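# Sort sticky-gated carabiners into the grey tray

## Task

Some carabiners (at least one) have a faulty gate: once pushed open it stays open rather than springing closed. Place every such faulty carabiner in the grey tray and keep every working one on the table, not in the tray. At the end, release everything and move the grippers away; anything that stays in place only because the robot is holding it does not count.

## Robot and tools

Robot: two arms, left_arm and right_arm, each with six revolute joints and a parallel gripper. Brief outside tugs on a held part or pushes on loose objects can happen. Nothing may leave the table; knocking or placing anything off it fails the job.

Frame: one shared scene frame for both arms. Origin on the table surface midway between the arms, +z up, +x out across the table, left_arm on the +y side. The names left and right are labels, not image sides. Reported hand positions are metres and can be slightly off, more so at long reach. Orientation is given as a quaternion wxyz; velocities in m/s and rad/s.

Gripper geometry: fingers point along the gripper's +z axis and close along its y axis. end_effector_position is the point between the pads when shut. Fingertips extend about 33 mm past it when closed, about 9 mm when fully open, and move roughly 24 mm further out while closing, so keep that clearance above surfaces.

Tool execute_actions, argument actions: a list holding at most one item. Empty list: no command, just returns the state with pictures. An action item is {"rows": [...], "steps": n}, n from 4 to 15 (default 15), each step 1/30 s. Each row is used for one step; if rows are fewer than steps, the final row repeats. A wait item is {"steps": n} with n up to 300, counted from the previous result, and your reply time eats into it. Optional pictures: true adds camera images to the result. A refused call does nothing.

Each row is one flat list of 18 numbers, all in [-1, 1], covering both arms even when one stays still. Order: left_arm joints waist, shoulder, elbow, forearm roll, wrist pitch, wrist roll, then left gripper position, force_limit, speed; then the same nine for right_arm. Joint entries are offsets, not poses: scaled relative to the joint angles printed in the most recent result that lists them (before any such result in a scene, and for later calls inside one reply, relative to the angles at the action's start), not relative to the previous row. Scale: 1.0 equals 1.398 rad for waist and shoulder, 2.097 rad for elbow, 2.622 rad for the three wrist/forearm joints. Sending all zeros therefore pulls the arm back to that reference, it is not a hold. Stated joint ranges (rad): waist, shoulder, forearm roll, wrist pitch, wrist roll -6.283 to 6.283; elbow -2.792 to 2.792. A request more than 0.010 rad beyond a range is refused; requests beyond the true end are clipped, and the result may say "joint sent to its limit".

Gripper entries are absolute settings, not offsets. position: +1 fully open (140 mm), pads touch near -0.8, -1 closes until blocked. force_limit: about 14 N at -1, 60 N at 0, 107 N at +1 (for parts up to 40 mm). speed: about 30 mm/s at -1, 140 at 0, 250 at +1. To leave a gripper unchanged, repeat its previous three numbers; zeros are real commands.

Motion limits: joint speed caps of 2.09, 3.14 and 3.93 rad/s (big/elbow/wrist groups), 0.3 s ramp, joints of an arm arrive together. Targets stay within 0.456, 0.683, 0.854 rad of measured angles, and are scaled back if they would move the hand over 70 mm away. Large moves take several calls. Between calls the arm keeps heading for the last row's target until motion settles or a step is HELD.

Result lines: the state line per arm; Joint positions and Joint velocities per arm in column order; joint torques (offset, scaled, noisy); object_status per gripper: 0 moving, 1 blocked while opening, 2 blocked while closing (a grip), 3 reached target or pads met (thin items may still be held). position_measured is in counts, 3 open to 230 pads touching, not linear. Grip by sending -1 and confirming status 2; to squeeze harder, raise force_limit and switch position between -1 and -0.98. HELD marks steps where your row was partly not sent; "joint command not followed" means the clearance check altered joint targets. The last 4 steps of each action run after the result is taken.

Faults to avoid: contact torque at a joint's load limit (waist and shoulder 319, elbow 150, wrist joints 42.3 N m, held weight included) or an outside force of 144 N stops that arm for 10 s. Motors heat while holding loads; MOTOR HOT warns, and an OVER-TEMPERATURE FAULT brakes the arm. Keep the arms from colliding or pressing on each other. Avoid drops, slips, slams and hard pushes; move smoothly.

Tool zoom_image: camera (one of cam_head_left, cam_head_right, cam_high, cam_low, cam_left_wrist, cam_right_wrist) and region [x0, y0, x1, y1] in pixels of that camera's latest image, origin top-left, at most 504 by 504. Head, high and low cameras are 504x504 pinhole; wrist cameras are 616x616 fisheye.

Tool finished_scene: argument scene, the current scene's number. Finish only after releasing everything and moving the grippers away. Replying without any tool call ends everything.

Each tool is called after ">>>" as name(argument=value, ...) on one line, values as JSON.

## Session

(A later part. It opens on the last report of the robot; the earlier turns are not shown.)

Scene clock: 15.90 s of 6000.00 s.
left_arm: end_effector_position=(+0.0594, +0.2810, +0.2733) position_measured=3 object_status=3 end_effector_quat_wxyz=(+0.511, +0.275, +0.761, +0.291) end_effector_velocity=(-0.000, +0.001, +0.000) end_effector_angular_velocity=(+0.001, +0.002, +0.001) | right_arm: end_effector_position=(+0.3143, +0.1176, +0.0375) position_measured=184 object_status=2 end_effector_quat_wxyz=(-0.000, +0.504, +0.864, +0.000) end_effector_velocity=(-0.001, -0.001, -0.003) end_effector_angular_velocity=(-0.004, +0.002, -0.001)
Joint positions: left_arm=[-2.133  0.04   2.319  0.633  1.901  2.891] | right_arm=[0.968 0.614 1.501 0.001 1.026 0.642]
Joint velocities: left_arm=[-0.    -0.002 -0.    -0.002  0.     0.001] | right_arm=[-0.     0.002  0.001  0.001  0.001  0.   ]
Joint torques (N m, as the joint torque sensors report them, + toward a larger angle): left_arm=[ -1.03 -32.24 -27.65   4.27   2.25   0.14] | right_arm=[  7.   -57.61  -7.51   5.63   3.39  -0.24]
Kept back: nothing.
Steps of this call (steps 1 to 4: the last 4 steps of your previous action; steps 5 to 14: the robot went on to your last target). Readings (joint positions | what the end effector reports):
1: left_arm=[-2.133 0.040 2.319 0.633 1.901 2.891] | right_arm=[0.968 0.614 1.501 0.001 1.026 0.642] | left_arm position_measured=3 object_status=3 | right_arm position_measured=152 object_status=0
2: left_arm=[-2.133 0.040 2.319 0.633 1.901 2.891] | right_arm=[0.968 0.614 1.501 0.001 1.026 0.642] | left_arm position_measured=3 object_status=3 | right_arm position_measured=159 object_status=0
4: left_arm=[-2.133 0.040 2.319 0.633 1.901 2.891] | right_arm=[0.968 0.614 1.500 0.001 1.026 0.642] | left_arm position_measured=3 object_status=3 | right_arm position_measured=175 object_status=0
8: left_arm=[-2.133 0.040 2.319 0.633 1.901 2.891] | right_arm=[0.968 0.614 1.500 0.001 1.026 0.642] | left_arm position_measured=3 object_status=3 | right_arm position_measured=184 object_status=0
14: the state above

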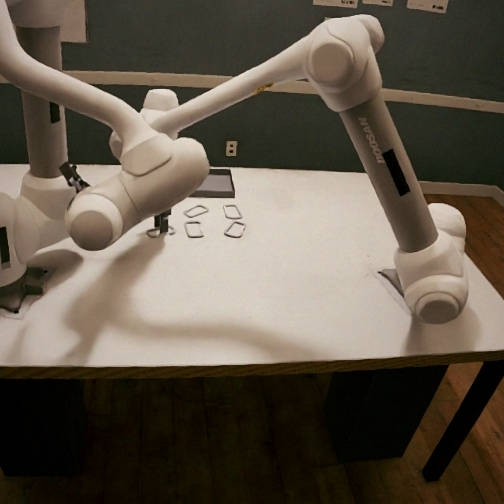

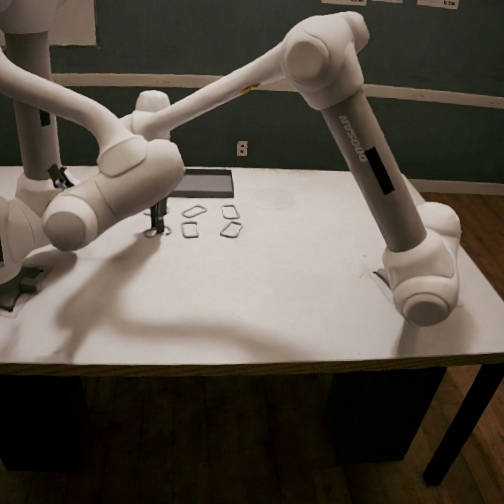

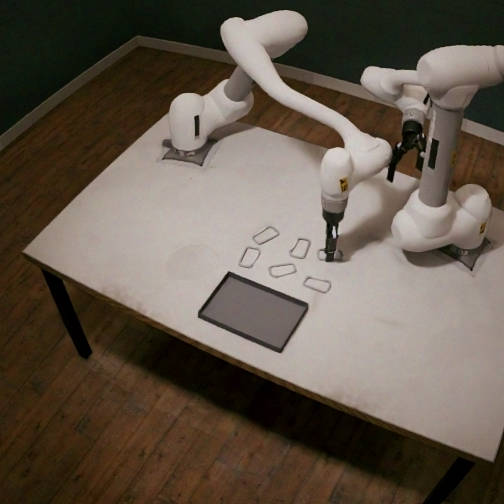

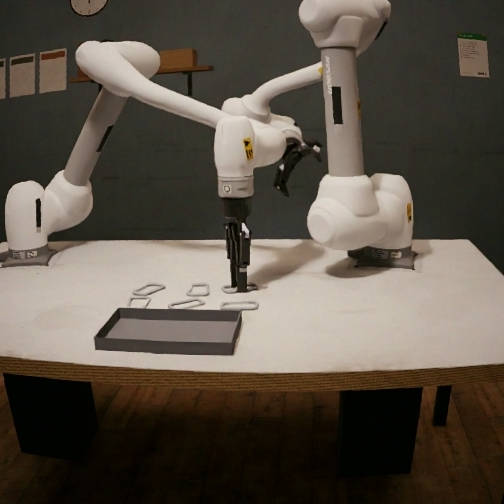

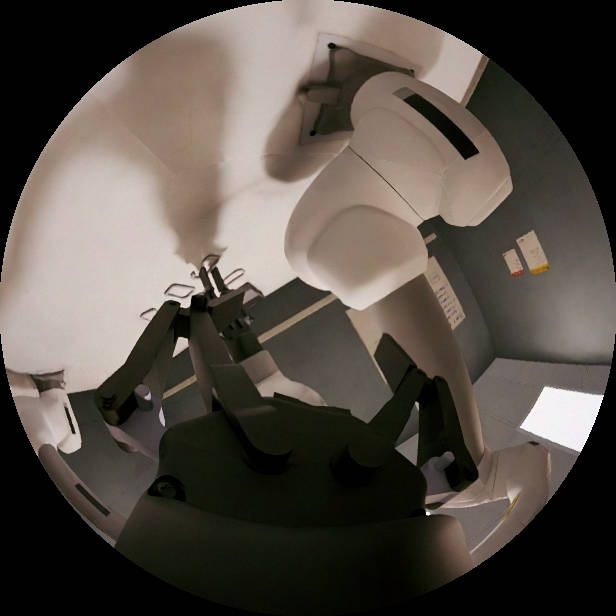

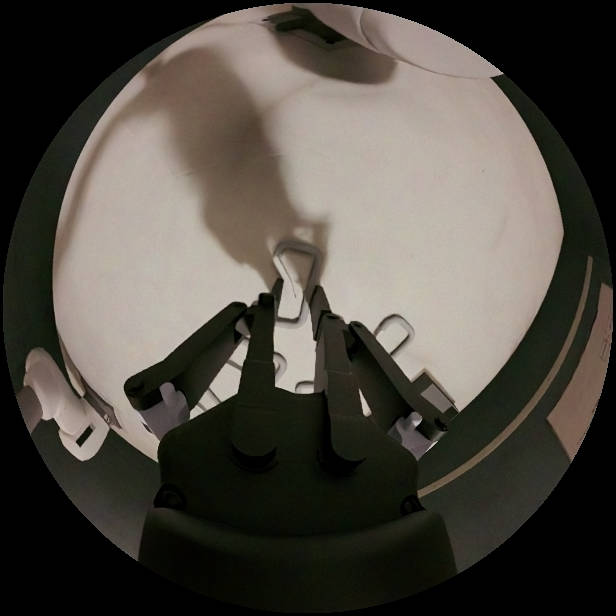

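>>> execute_actions(actions=[{"rows":[[0,0,0,0,0,0,1,0,0,0,-0.002,-0.001,0,0.002,0,0.2,-0.6,0.5]],"steps":15}], pictures=true)

>>> zoom_image(camera="cam_right_wrist", region=[200, 220, 400, 420])

Scene clock: 16.43 s of 6000.00 s.
left_arm: end_effector_position=(+0.0594, +0.2810, +0.2733) position_measured=3 object_status=3 end_effector_quat_wxyz=(+0.511, +0.275, +0.761, +0.291) end_effector_velocity=(-0.000, +0.000, +0.000) end_effector_angular_velocity=(-0.000, +0.001, -0.001) | right_arm: end_effector_position=(+0.3142, +0.1175, +0.0406) position_measured=104 object_status=0 end_effector_quat_wxyz=(-0.000, +0.504, +0.864, +0.000) end_effector_velocity=(+0.000, +0.000, +0.001) end_effector_angular_velocity=(+0.000, -0.000, -0.000)
Joint positions: left_arm=[-2.133  0.04   2.319  0.633  1.901  2.891] | right_arm=[0.968 0.611 1.499 0.001 1.031 0.642]
Joint velocities: left_arm=[-0.001 -0.001 -0.    -0.    -0.     0.   ] | right_arm=[-0.    -0.    -0.001 -0.     0.001  0.   ]
Joint torques (N m, as the joint torque sensors report them, + toward a larger angle): left_arm=[ -0.19 -31.43 -27.69   4.36   2.16   0.03] | right_arm=[  4.02 -98.57 -33.69   3.89  -0.14  -0.27]
Steps of this call (steps 1 to 5: the robot went on to your last target; steps 6 to 16: the first 11 steps of this action). Readings (joint positions | what the end effector reports):
6: left_arm=[-2.133 0.040 2.319 0.633 1.901 2.891] | right_arm=[0.968 0.614 1.501 0.001 1.026 0.642] | left_arm position_measured=3 object_status=3 | right_arm position_measured=184 object_status=0
7: left_arm=[-2.133 0.040 2.319 0.633 1.901 2.891] | right_arm=[0.968 0.614 1.501 0.001 1.028 0.642] | left_arm position_measured=3 object_status=3 | right_arm position_measured=182 object_status=0
9: left_arm=[-2.133 0.040 2.319 0.633 1.901 2.891] | right_arm=[0.968 0.613 1.500 0.001 1.030 0.642] | left_arm position_measured=3 object_status=3 | right_arm position_measured=160 object_status=0
13: left_arm=[-2.133 0.040 2.319 0.633 1.901 2.891] | right_arm=[0.968 0.612 1.499 0.001 1.031 0.642] | left_arm position_measured=3 object_status=3 | right_arm position_measured=118 object_status=0
16: the state above

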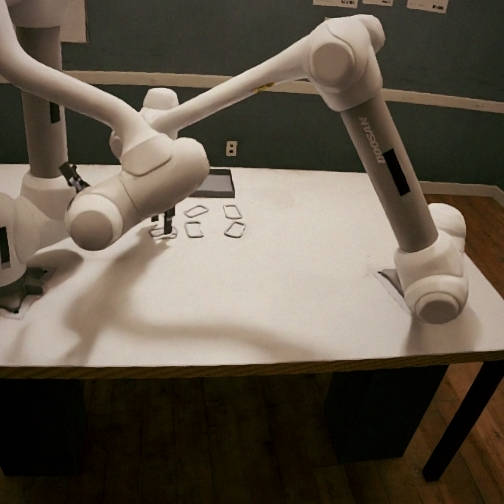

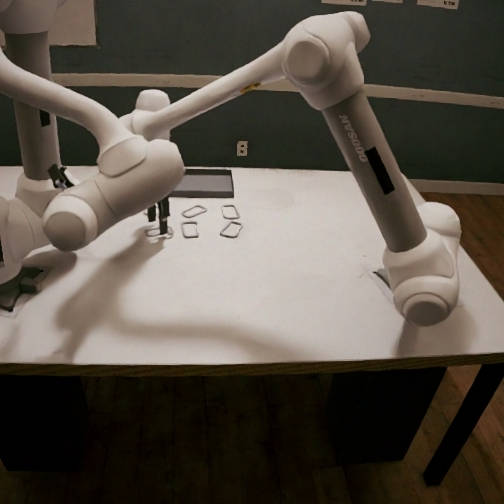

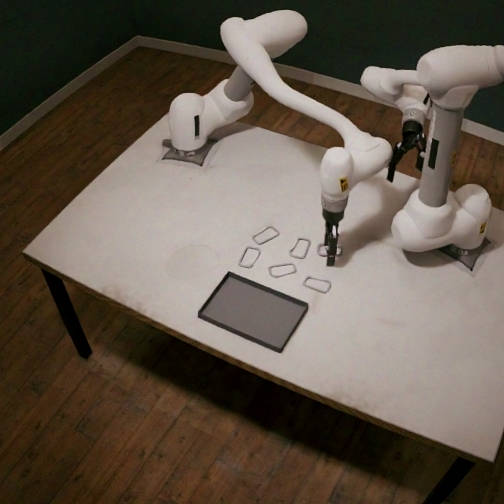

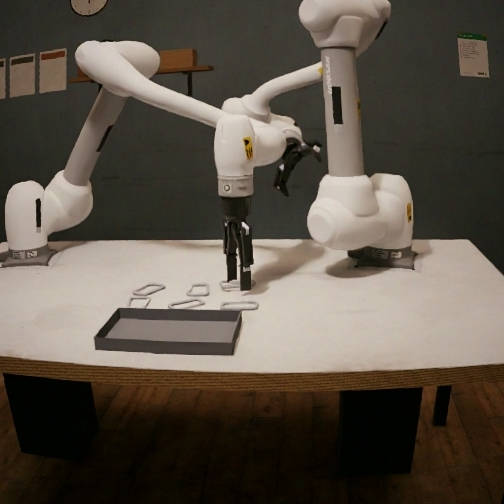

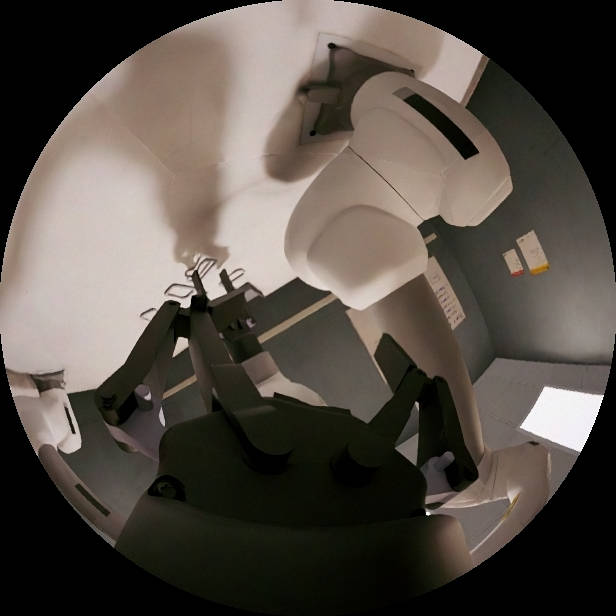

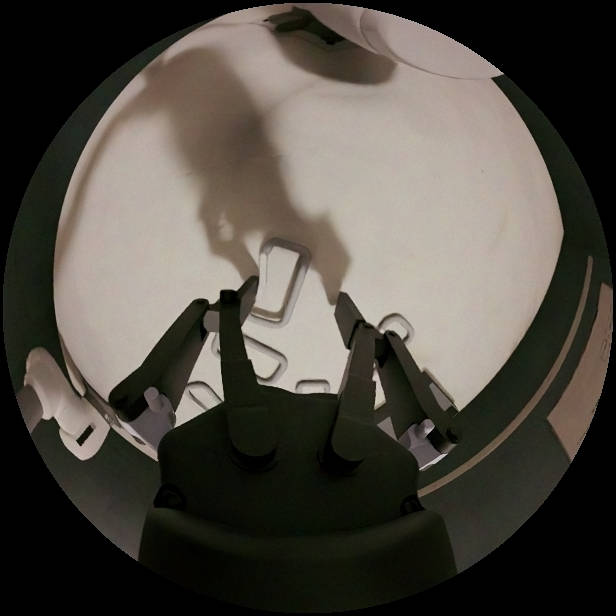

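Region (200, 220, 400, 420) of cam_right_wrist's 616x616 image, scaled by 2.520, with more detail than that image has.

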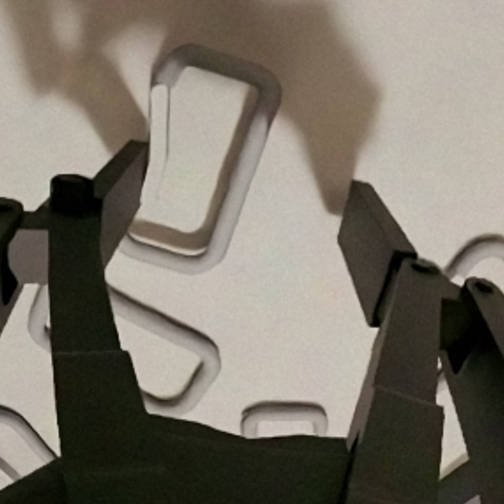

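>>> execute_actions(actions=[{"rows":[[0,0,0,0,0,0,1,0,0,0,-0.0235,-0.0123,0,0.0224,0,0.2,-0.6,0.5]],"steps":15}], pictures=true)

>>> zoom_image(camera="cam_right_wrist", region=[200, 220, 400, 420])

>>> zoom_image(camera="cam_high", region=[230, 210, 360, 310])

Scene clock: 17.10 s of 6000.00 s.
left_arm: end_effector_position=(+0.0594, +0.2810, +0.2733) position_measured=3 object_status=3 end_effector_quat_wxyz=(+0.511, +0.275, +0.761, +0.291) end_effector_velocity=(+0.000, -0.000, -0.000) end_effector_angular_velocity=(+0.002, -0.000, -0.001) | right_arm: end_effector_position=(+0.3138, +0.1166, +0.0802) position_measured=104 object_status=3 end_effector_quat_wxyz=(-0.000, +0.504, +0.864, +0.000) end_effector_velocity=(+0.000, +0.000, +0.008) end_effector_angular_velocity=(+0.003, -0.001, -0.001)
Joint positions: left_arm=[-2.133  0.04   2.319  0.633  1.901  2.891] | right_arm=[0.968 0.579 1.473 0.001 1.089 0.642]
Joint velocities: left_arm=[ 0.001  0.     0.     0.001 -0.     0.002] | right_arm=[-0.    -0.007 -0.004  0.     0.008  0.   ]
Joint torques (N m, as the joint torque sensors report them, + toward a larger angle): left_arm=[  0.12 -31.86 -27.78   4.27   2.15   0.  ] | right_arm=[  3.61 -93.21 -34.46   4.05  -0.16  -0.29]
Steps of this call (steps 1 to 4: the last 4 steps of your previous action; steps 5 to 9: the robot went on to your last target; steps 10 to 20: the first 11 steps of this action). Readings (joint positions | what the end effector reports):
10: left_arm=[-2.133 0.040 2.319 0.633 1.901 2.891] | right_arm=[0.968 0.611 1.498 0.001 1.031 0.642] | left_arm position_measured=3 object_status=3 | right_arm position_measured=104 object_status=3
11: left_arm=[-2.133 0.040 2.319 0.633 1.901 2.891] | right_arm=[0.968 0.608 1.496 0.000 1.038 0.642] | left_arm position_measured=3 object_status=3 | right_arm position_measured=104 object_status=3
13: left_arm=[-2.133 0.040 2.319 0.633 1.901 2.891] | right_arm=[0.968 0.590 1.482 0.000 1.068 0.642] | left_arm position_measured=3 object_status=3 | right_arm position_measured=104 object_status=3
17: left_arm=[-2.133 0.040 2.319 0.633 1.901 2.891] | right_arm=[0.968 0.580 1.474 0.001 1.088 0.642] | left_arm position_measured=3 object_status=3 | right_arm position_measured=104 object_status=3
20: the state above

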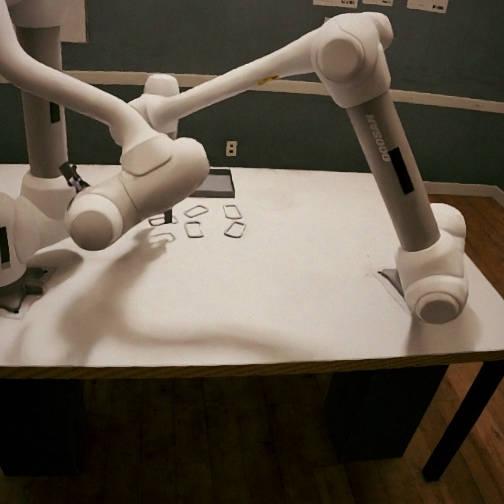

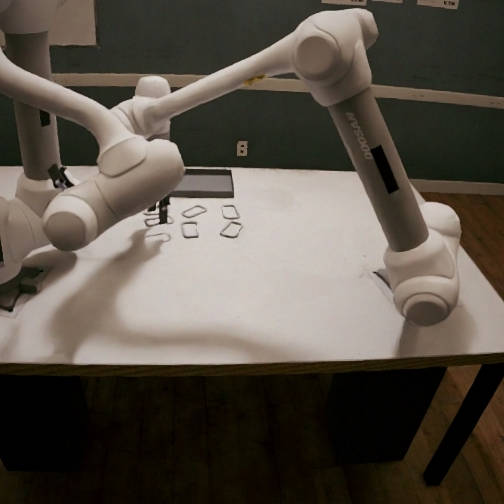

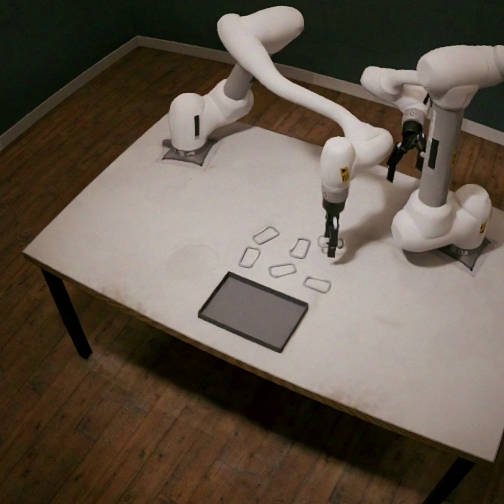

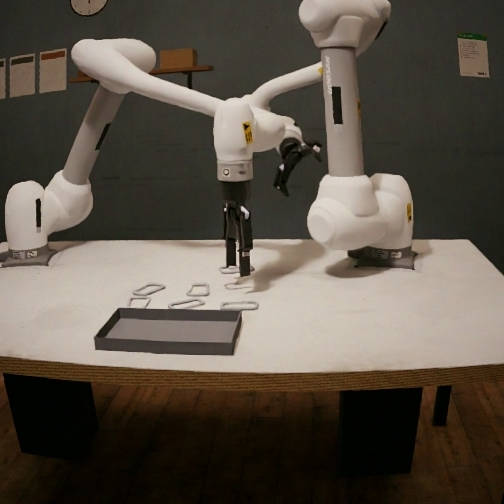

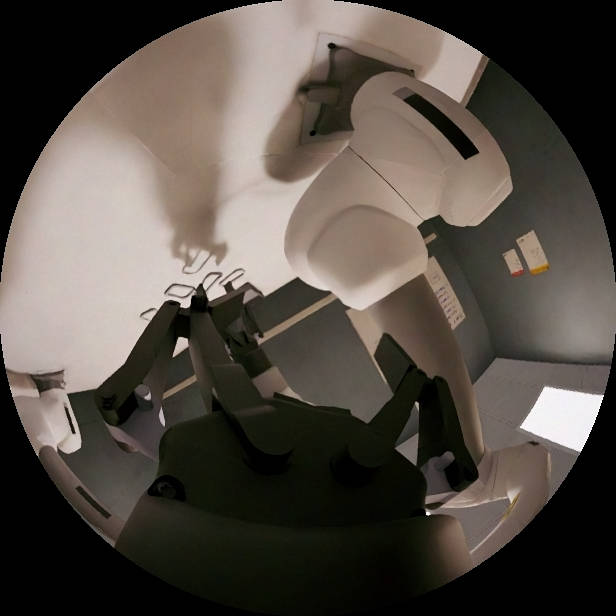

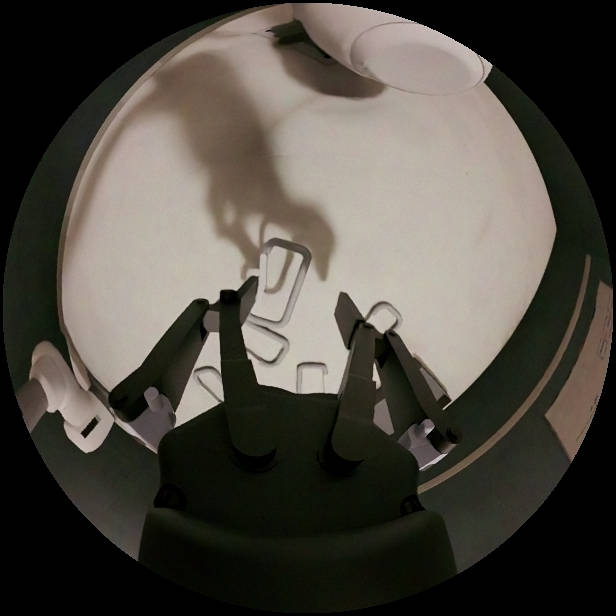

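Region (200, 220, 400, 420) of cam_right_wrist's 616x616 image, scaled by 2.520, with more detail than that image has.

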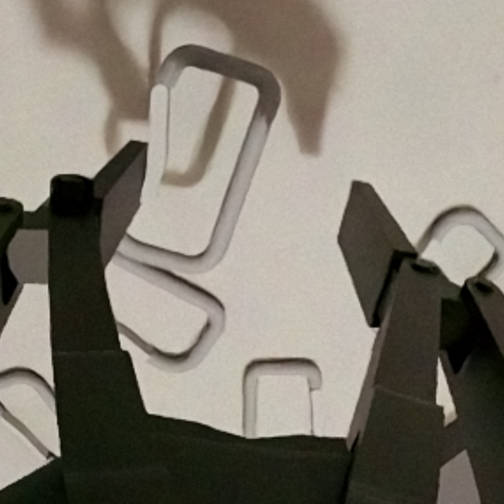

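Region (230, 210, 360, 310) of cam_high's 504x504 image, scaled by 3.877, with more detail than that image has; it fills the top 388 rows of this view, and the rest is white.

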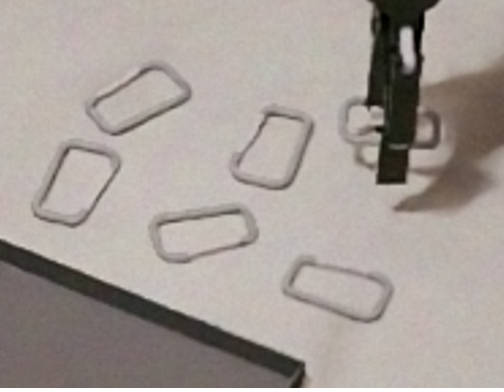

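>>> execute_actions(actions=[{"rows":[[0,0,0,0,0,0,1,0,0,0,0.0222,0.012,0,-0.0217,0,0.2,-0.6,-0.3],[0,0,0,0,0,0,1,0,0,0,0.0222,0.012,0,-0.0217,0,0.2,-0.6,-0.3],[0,0,0,0,0,0,1,0,0,0,0.0222,0.012,0,-0.0217,0,0.2,-0.6,-0.3],[0,0,0,0,0,0,1,0,0,0,0.0222,0.012,0,-0.0217,0,0.2,-0.6,-0.3],[0,0,0,0,0,0,1,0,0,0,0.0222,0.012,0,-0.0217,0,0.2,-0.6,-0.3],[0,0,0,0,0,0,1,0,0,0,0.0222,0.012,0,-0.0217,0,0.2,-0.6,-0.3],[0,0,0,0,0,0,1,0,0,0,0.0222,0.012,0,-0.0217,0,0.2,-0.6,-0.3],[0,0,0,0,0,0,1,0,0,0,0.0222,0.012,0,-0.0217,0,-0.15,-0.6,-0.3]],"steps":15}])

>>> execute_actions(actions=[{"steps":8}], pictures=true)

>>> zoom_image(camera="cam_right_wrist", region=[200, 220, 400, 420])

Scene clock: 17.77 s of 6000.00 s.
left_arm: end_effector_position=(+0.0594, +0.2810, +0.2733) position_measured=3 object_status=3 end_effector_quat_wxyz=(+0.511, +0.275, +0.761, +0.291) end_effector_velocity=(-0.000, +0.000, -0.000) end_effector_angular_velocity=(+0.000, -0.000, +0.001) | right_arm: end_effector_position=(+0.3142, +0.1175, +0.0425) position_measured=117 object_status=0 end_effector_quat_wxyz=(-0.000, +0.504, +0.864, +0.000) end_effector_velocity=(-0.000, -0.000, -0.007) end_effector_angular_velocity=(-0.002, +0.001, +0.000)
Joint positions: left_arm=[-2.133  0.04   2.319  0.633  1.901  2.891] | right_arm=[0.968 0.61  1.498 0.001 1.033 0.642]
Joint velocities: left_arm=[-0.     0.001 -0.    -0.001 -0.    -0.001] | right_arm=[ 0.     0.006  0.004 -0.    -0.008  0.   ]
Joint torques (N m, as the joint torque sensors report them, + toward a larger angle): left_arm=[ -0.06 -31.04 -27.8    4.23   2.24   0.05] | right_arm=[  3.69 -96.29 -34.76   3.95  -0.18  -0.17]
Steps of this call (steps 1 to 4: the last 4 steps of your previous action; steps 5 to 9: the robot went on to your last target; steps 10 to 20: the first 11 steps of this action). Readings (joint positions | what the end effector reports):
10: left_arm=[-2.133 0.040 2.319 0.633 1.901 2.891] | right_arm=[0.968 0.579 1.473 0.001 1.090 0.642] | left_arm position_measured=3 object_status=3 | right_arm position_measured=104 object_status=3
11: left_arm=[-2.133 0.040 2.319 0.633 1.901 2.891] | right_arm=[0.968 0.581 1.475 0.001 1.085 0.642] | left_arm position_measured=3 object_status=3 | right_arm position_measured=104 object_status=3
13: left_arm=[-2.133 0.040 2.319 0.633 1.901 2.891] | right_arm=[0.968 0.598 1.489 0.001 1.054 0.642] | left_arm position_measured=3 object_status=3 | right_arm position_measured=104 object_status=3
17: left_arm=[-2.133 0.040 2.319 0.633 1.901 2.891] | right_arm=[0.968 0.609 1.497 0.001 1.035 0.642] | left_arm position_measured=3 object_status=3 | right_arm position_measured=104 object_status=0
20: the state above

Scene clock: 18.03 s of 6000.00 s.
left_arm: end_effector_position=(+0.0594, +0.2810, +0.2733) position_measured=3 object_status=3 end_effector_quat_wxyz=(+0.511, +0.275, +0.761, +0.291) end_effector_velocity=(+0.000, +0.000, -0.000) end_effector_angular_velocity=(-0.001, +0.001, +0.002) | right_arm: end_effector_position=(+0.3142, +0.1174, +0.0420) position_measured=148 object_status=0 end_effector_quat_wxyz=(-0.000, +0.504, +0.864, +0.000) end_effector_velocity=(+0.000, +0.000, +0.002) end_effector_angular_velocity=(+0.002, -0.001, +0.000)
Joint positions: left_arm=[-2.133  0.04   2.319  0.633  1.901  2.891] | right_arm=[0.968 0.61  1.498 0.001 1.033 0.642]
Joint velocities: left_arm=[ 0.001 -0.    -0.    -0.001 -0.    -0.001] | right_arm=[-0.    -0.002 -0.     0.    -0.001 -0.   ]
Joint torques (N m, as the joint torque sensors report them, + toward a larger angle): left_arm=[ -0.11 -31.47 -27.91   4.26   2.22  -0.1 ] | right_arm=[  3.47 -98.32 -34.7    3.84  -0.27  -0.26]
Kept back: nothing.
Steps of this call (steps 1 to 4: the last 4 steps of your previous action; steps 5 to 8: the robot went on to your last target). Readings (joint positions | what the end effector reports):
1: left_arm=[-2.133 0.040 2.319 0.633 1.901 2.891] | right_arm=[0.968 0.610 1.498 0.001 1.033 0.642] | left_arm position_measured=3 object_status=3 | right_arm position_measured=123 object_status=0
2: left_arm=[-2.133 0.040 2.319 0.633 1.901 2.891] | right_arm=[0.968 0.610 1.498 0.001 1.033 0.642] | left_arm position_measured=3 object_status=3 | right_arm position_measured=129 object_status=0
4: left_arm=[-2.133 0.040 2.319 0.633 1.901 2.891] | right_arm=[0.968 0.610 1.498 0.001 1.033 0.642] | left_arm position_measured=3 object_status=3 | right_arm position_measured=140 object_status=0
8: the state above

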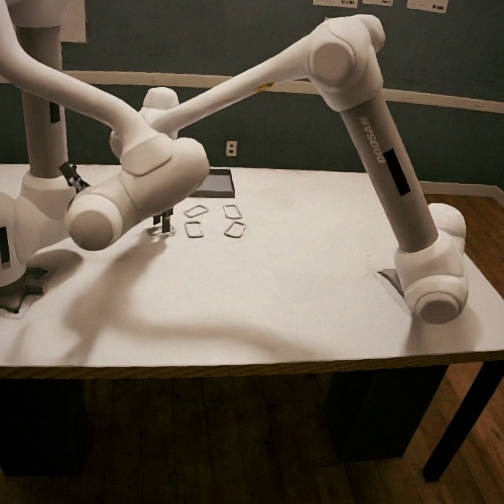

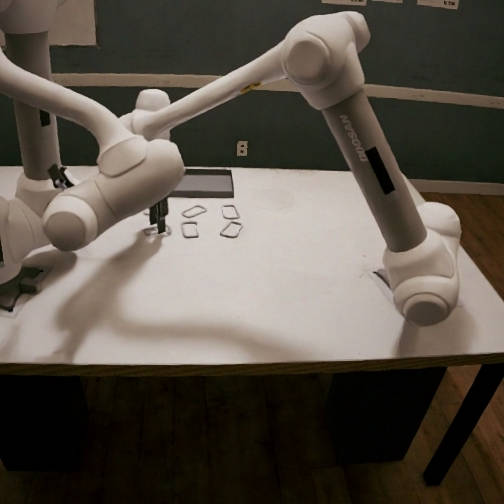

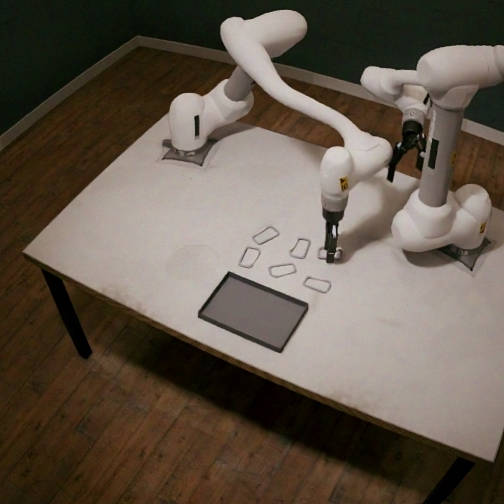

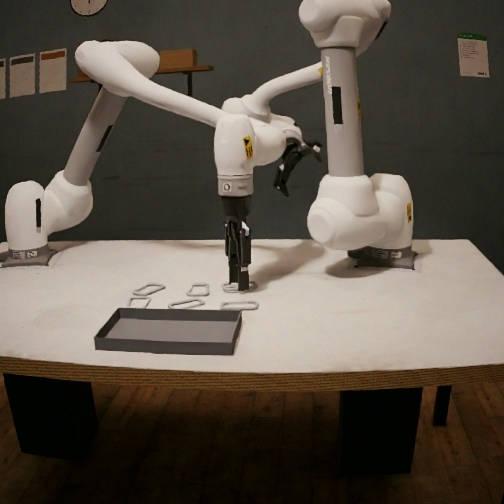

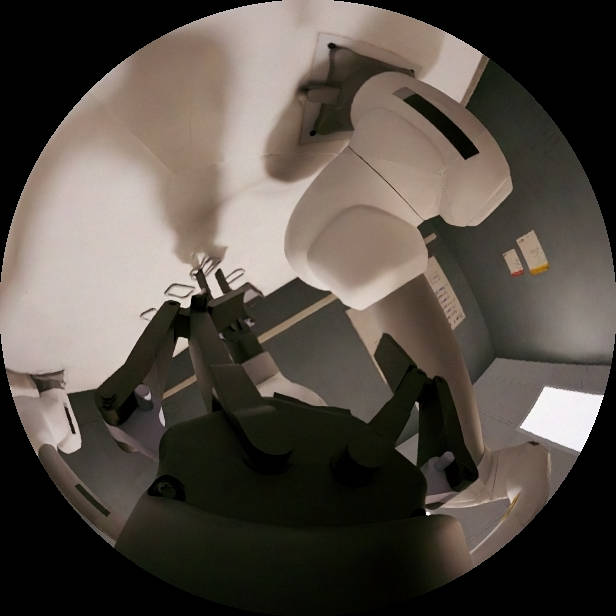

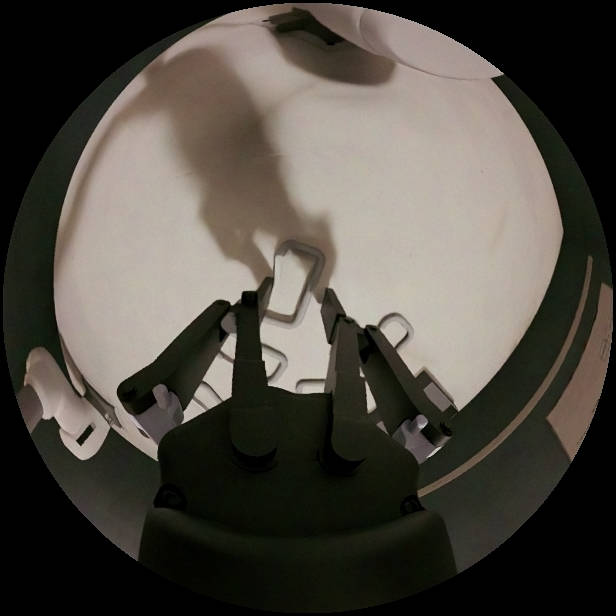

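Region (200, 220, 400, 420) of cam_right_wrist's 616x616 image, scaled by 2.520, with more detail than that image has.

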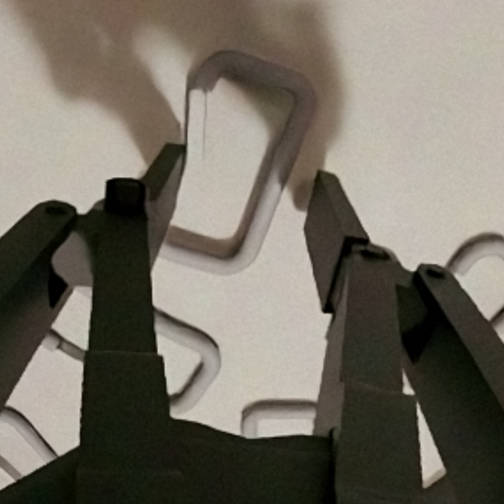

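>>> execute_actions(actions=[{"rows":[[0,0,0,0,0,0,1,0,0,0,-0.035,-0.0185,0,0.033,0,-0.15,-0.6,-0.3],[0,0,0,0,0,0,1,0,0,0,-0.035,-0.0185,0,0.033,0,-0.15,-0.6,-0.3],[0,0,0,0,0,0,1,0,0,0,-0.035,-0.0185,0,0.033,0,-0.15,-0.6,-0.3],[0,0,0,0,0,0,1,0,0,0,-0.035,-0.0185,0,0.033,0,-0.15,-0.6,-0.3],[0,0,0,0,0,0,1,0,0,0,-0.035,-0.0185,0,0.033,0,-0.15,-0.6,-0.3],[0,0,0,0,0,0,1,0,0,0,-0.035,-0.0185,0,0.033,0,-0.15,-0.6,-0.3],[0,0,0,0,0,0,1,0,0,-0.1393,0.2292,-0.3319,0,0.1434,-1,-0.15,-0.6,-0.3]],"steps":15}])

>>> execute_actions(actions=[{"steps":35}], pictures=true)

Scene clock: 19.97 s of 6000.00 s.
left_arm: end_effector_position=(+0.0594, +0.2810, +0.2733) position_measured=3 object_status=3 end_effector_quat_wxyz=(+0.511, +0.275, +0.761, +0.291) end_effector_velocity=(+0.000, -0.000, +0.000) end_effector_angular_velocity=(-0.002, +0.000, +0.001) | right_arm: end_effector_position=(+0.3451, +0.1378, +0.1047) position_measured=148 object_status=3 end_effector_quat_wxyz=(-0.000, +0.469, +0.883, +0.002) end_effector_velocity=(+0.400, +0.236, -0.012) end_effector_angular_velocity=(-0.013, +0.001, +0.990)
Joint positions: left_arm=[-2.133  0.04   2.319  0.633  1.901  2.891] | right_arm=[0.944 0.606 1.379 0.001 1.153 0.538]
Joint velocities: left_arm=[ 0.    -0.    -0.     0.     0.    -0.001] | right_arm=[-0.303  0.575 -0.949 -0.     0.387 -1.292]
Joint torques (N m, as the joint torque sensors report them, + toward a larger angle): left_arm=[ -0.08 -31.02 -28.2    4.31   2.19   0.12] | right_arm=[ -8.51 -73.92 -28.43   3.15  -0.16  -0.17]
From where the robot then was, a joint's target lay farther than a number of 1.0 reaches, so one or more steps of this call were cut to that.
Steps of this call (steps 1 to 15: the robot went on to your last target; steps 16 to 47: nothing new was sent; steps 48 to 58: the first 11 steps of this action). Readings (joint positions | what the end effector reports):
48: left_arm=[-2.133 0.040 2.319 0.633 1.901 2.891] | right_arm=[0.968 0.610 1.498 0.001 1.033 0.642] | left_arm position_measured=3 object_status=3 | right_arm position_measured=148 object_status=3
49: left_arm=[-2.133 0.040 2.319 0.633 1.901 2.891] | right_arm=[0.968 0.607 1.496 0.000 1.039 0.642] | left_arm position_measured=3 object_status=3 | right_arm position_measured=148 object_status=3
51: left_arm=[-2.133 0.040 2.319 0.633 1.901 2.891] | right_arm=[0.968 0.584 1.477 0.000 1.080 0.642] | left_arm position_measured=3 object_status=3 | right_arm position_measured=148 object_status=3
55: left_arm=[-2.133 0.040 2.319 0.633 1.901 2.891] | right_arm=[0.966 0.565 1.456 0.001 1.119 0.635] | left_arm position_measured=3 object_status=3 | right_arm position_measured=148 object_status=3
58: the state above

Scene clock: 21.13 s of 6000.00 s.
left_arm: end_effector_position=(+0.0594, +0.2810, +0.2733) position_measured=3 object_status=3 end_effector_quat_wxyz=(+0.511, +0.275, +0.761, +0.291) end_effector_velocity=(+0.000, +0.000, +0.000) end_effector_angular_velocity=(-0.001, -0.000, +0.002) | right_arm: end_effector_position=(+0.5812, +0.2187, +0.1004) position_measured=148 object_status=3 end_effector_quat_wxyz=(+0.000, -0.632, +0.775, +0.000) end_effector_velocity=(+0.001, -0.000, -0.001) end_effector_angular_velocity=(-0.000, +0.000, +0.050)
Joint positions: left_arm=[-2.133  0.04   2.319  0.633  1.901  2.891] | right_arm=[ 0.773  0.93   0.802  0.001  1.408 -1.977]
Joint velocities: left_arm=[ 0.002 -0.     0.    -0.     0.    -0.001] | right_arm=[-0.001  0.001 -0.001  0.     0.    -0.051]
Joint torques (N m, as the joint torque sensors report them, + toward a larger angle): left_arm=[ -0.41 -31.45 -28.02   4.35   2.18   0.08] | right_arm=[   2.6  -127.85  -40.14    4.55   -0.29   -0.01]
Kept back: nothing.
Steps of this call (steps 1 to 4: the last 4 steps of your previous action; steps 5 to 35: the robot went on to your last target). Readings (joint positions | what the end effector reports):
1: left_arm=[-2.133 0.040 2.319 0.633 1.901 2.891] | right_arm=[0.935 0.625 1.348 0.001 1.166 0.495] | left_arm position_measured=3 object_status=3 | right_arm position_measured=148 object_status=3
2: left_arm=[-2.133 0.040 2.319 0.633 1.901 2.891] | right_arm=[0.926 0.641 1.319 0.001 1.179 0.453] | left_arm position_measured=3 object_status=3 | right_arm position_measured=148 object_status=3
4: left_arm=[-2.133 0.040 2.319 0.633 1.901 2.891] | right_arm=[0.910 0.672 1.263 0.001 1.204 0.365] | left_arm position_measured=3 object_status=3 | right_arm position_measured=148 object_status=3
8: left_arm=[-2.133 0.040 2.319 0.633 1.901 2.891] | right_arm=[0.877 0.734 1.154 0.001 1.253 0.163] | left_arm position_measured=3 object_status=3 | right_arm position_measured=148 object_status=3
35: the state above

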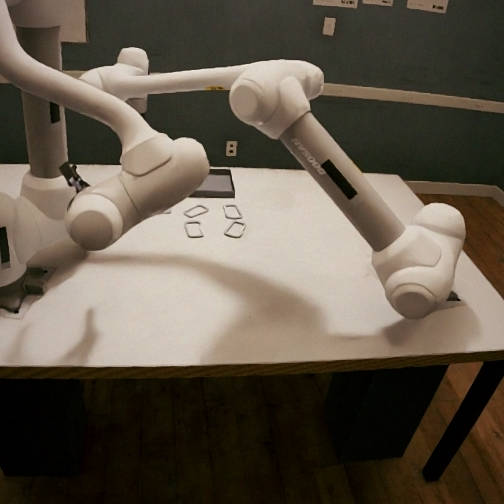

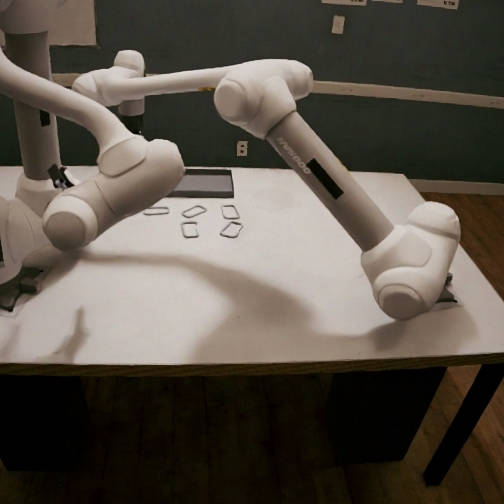

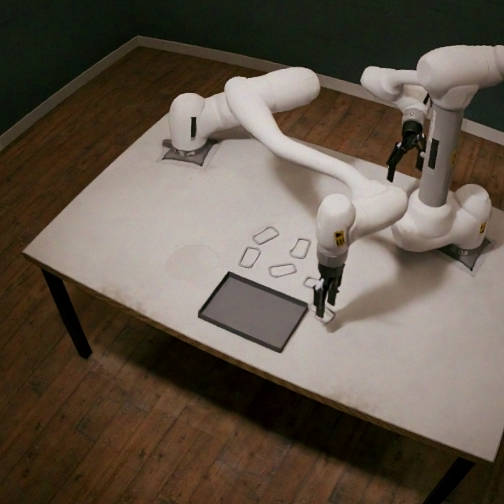

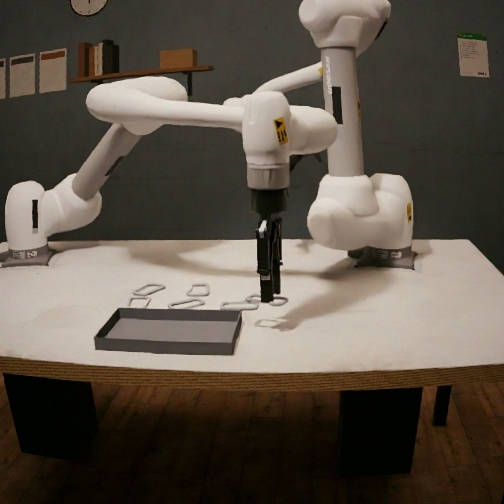

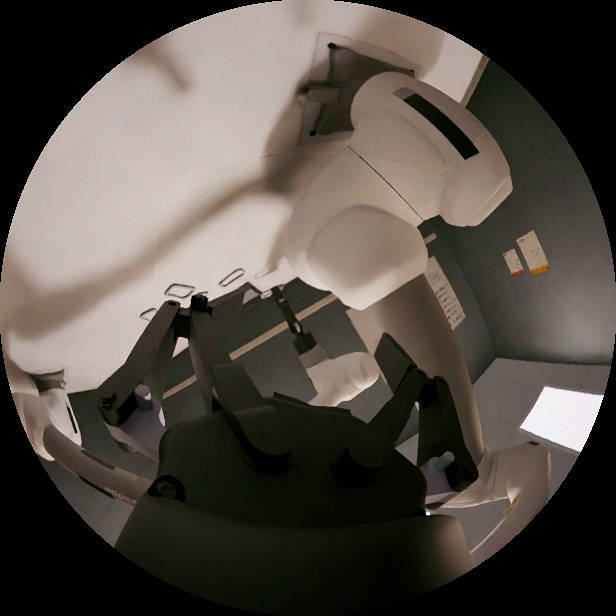

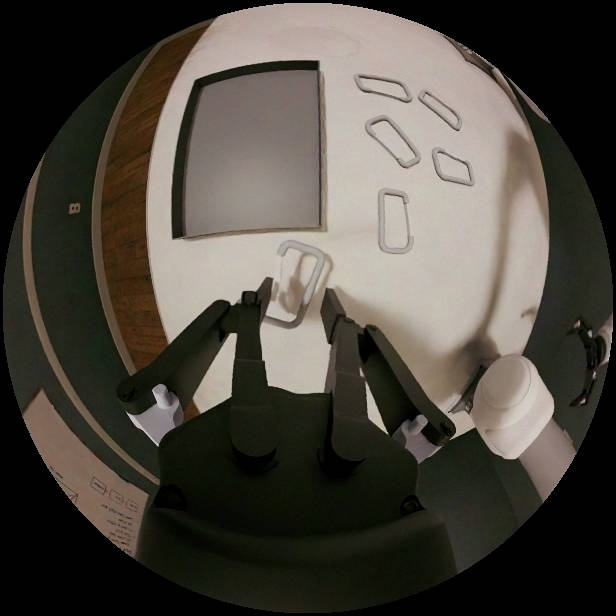

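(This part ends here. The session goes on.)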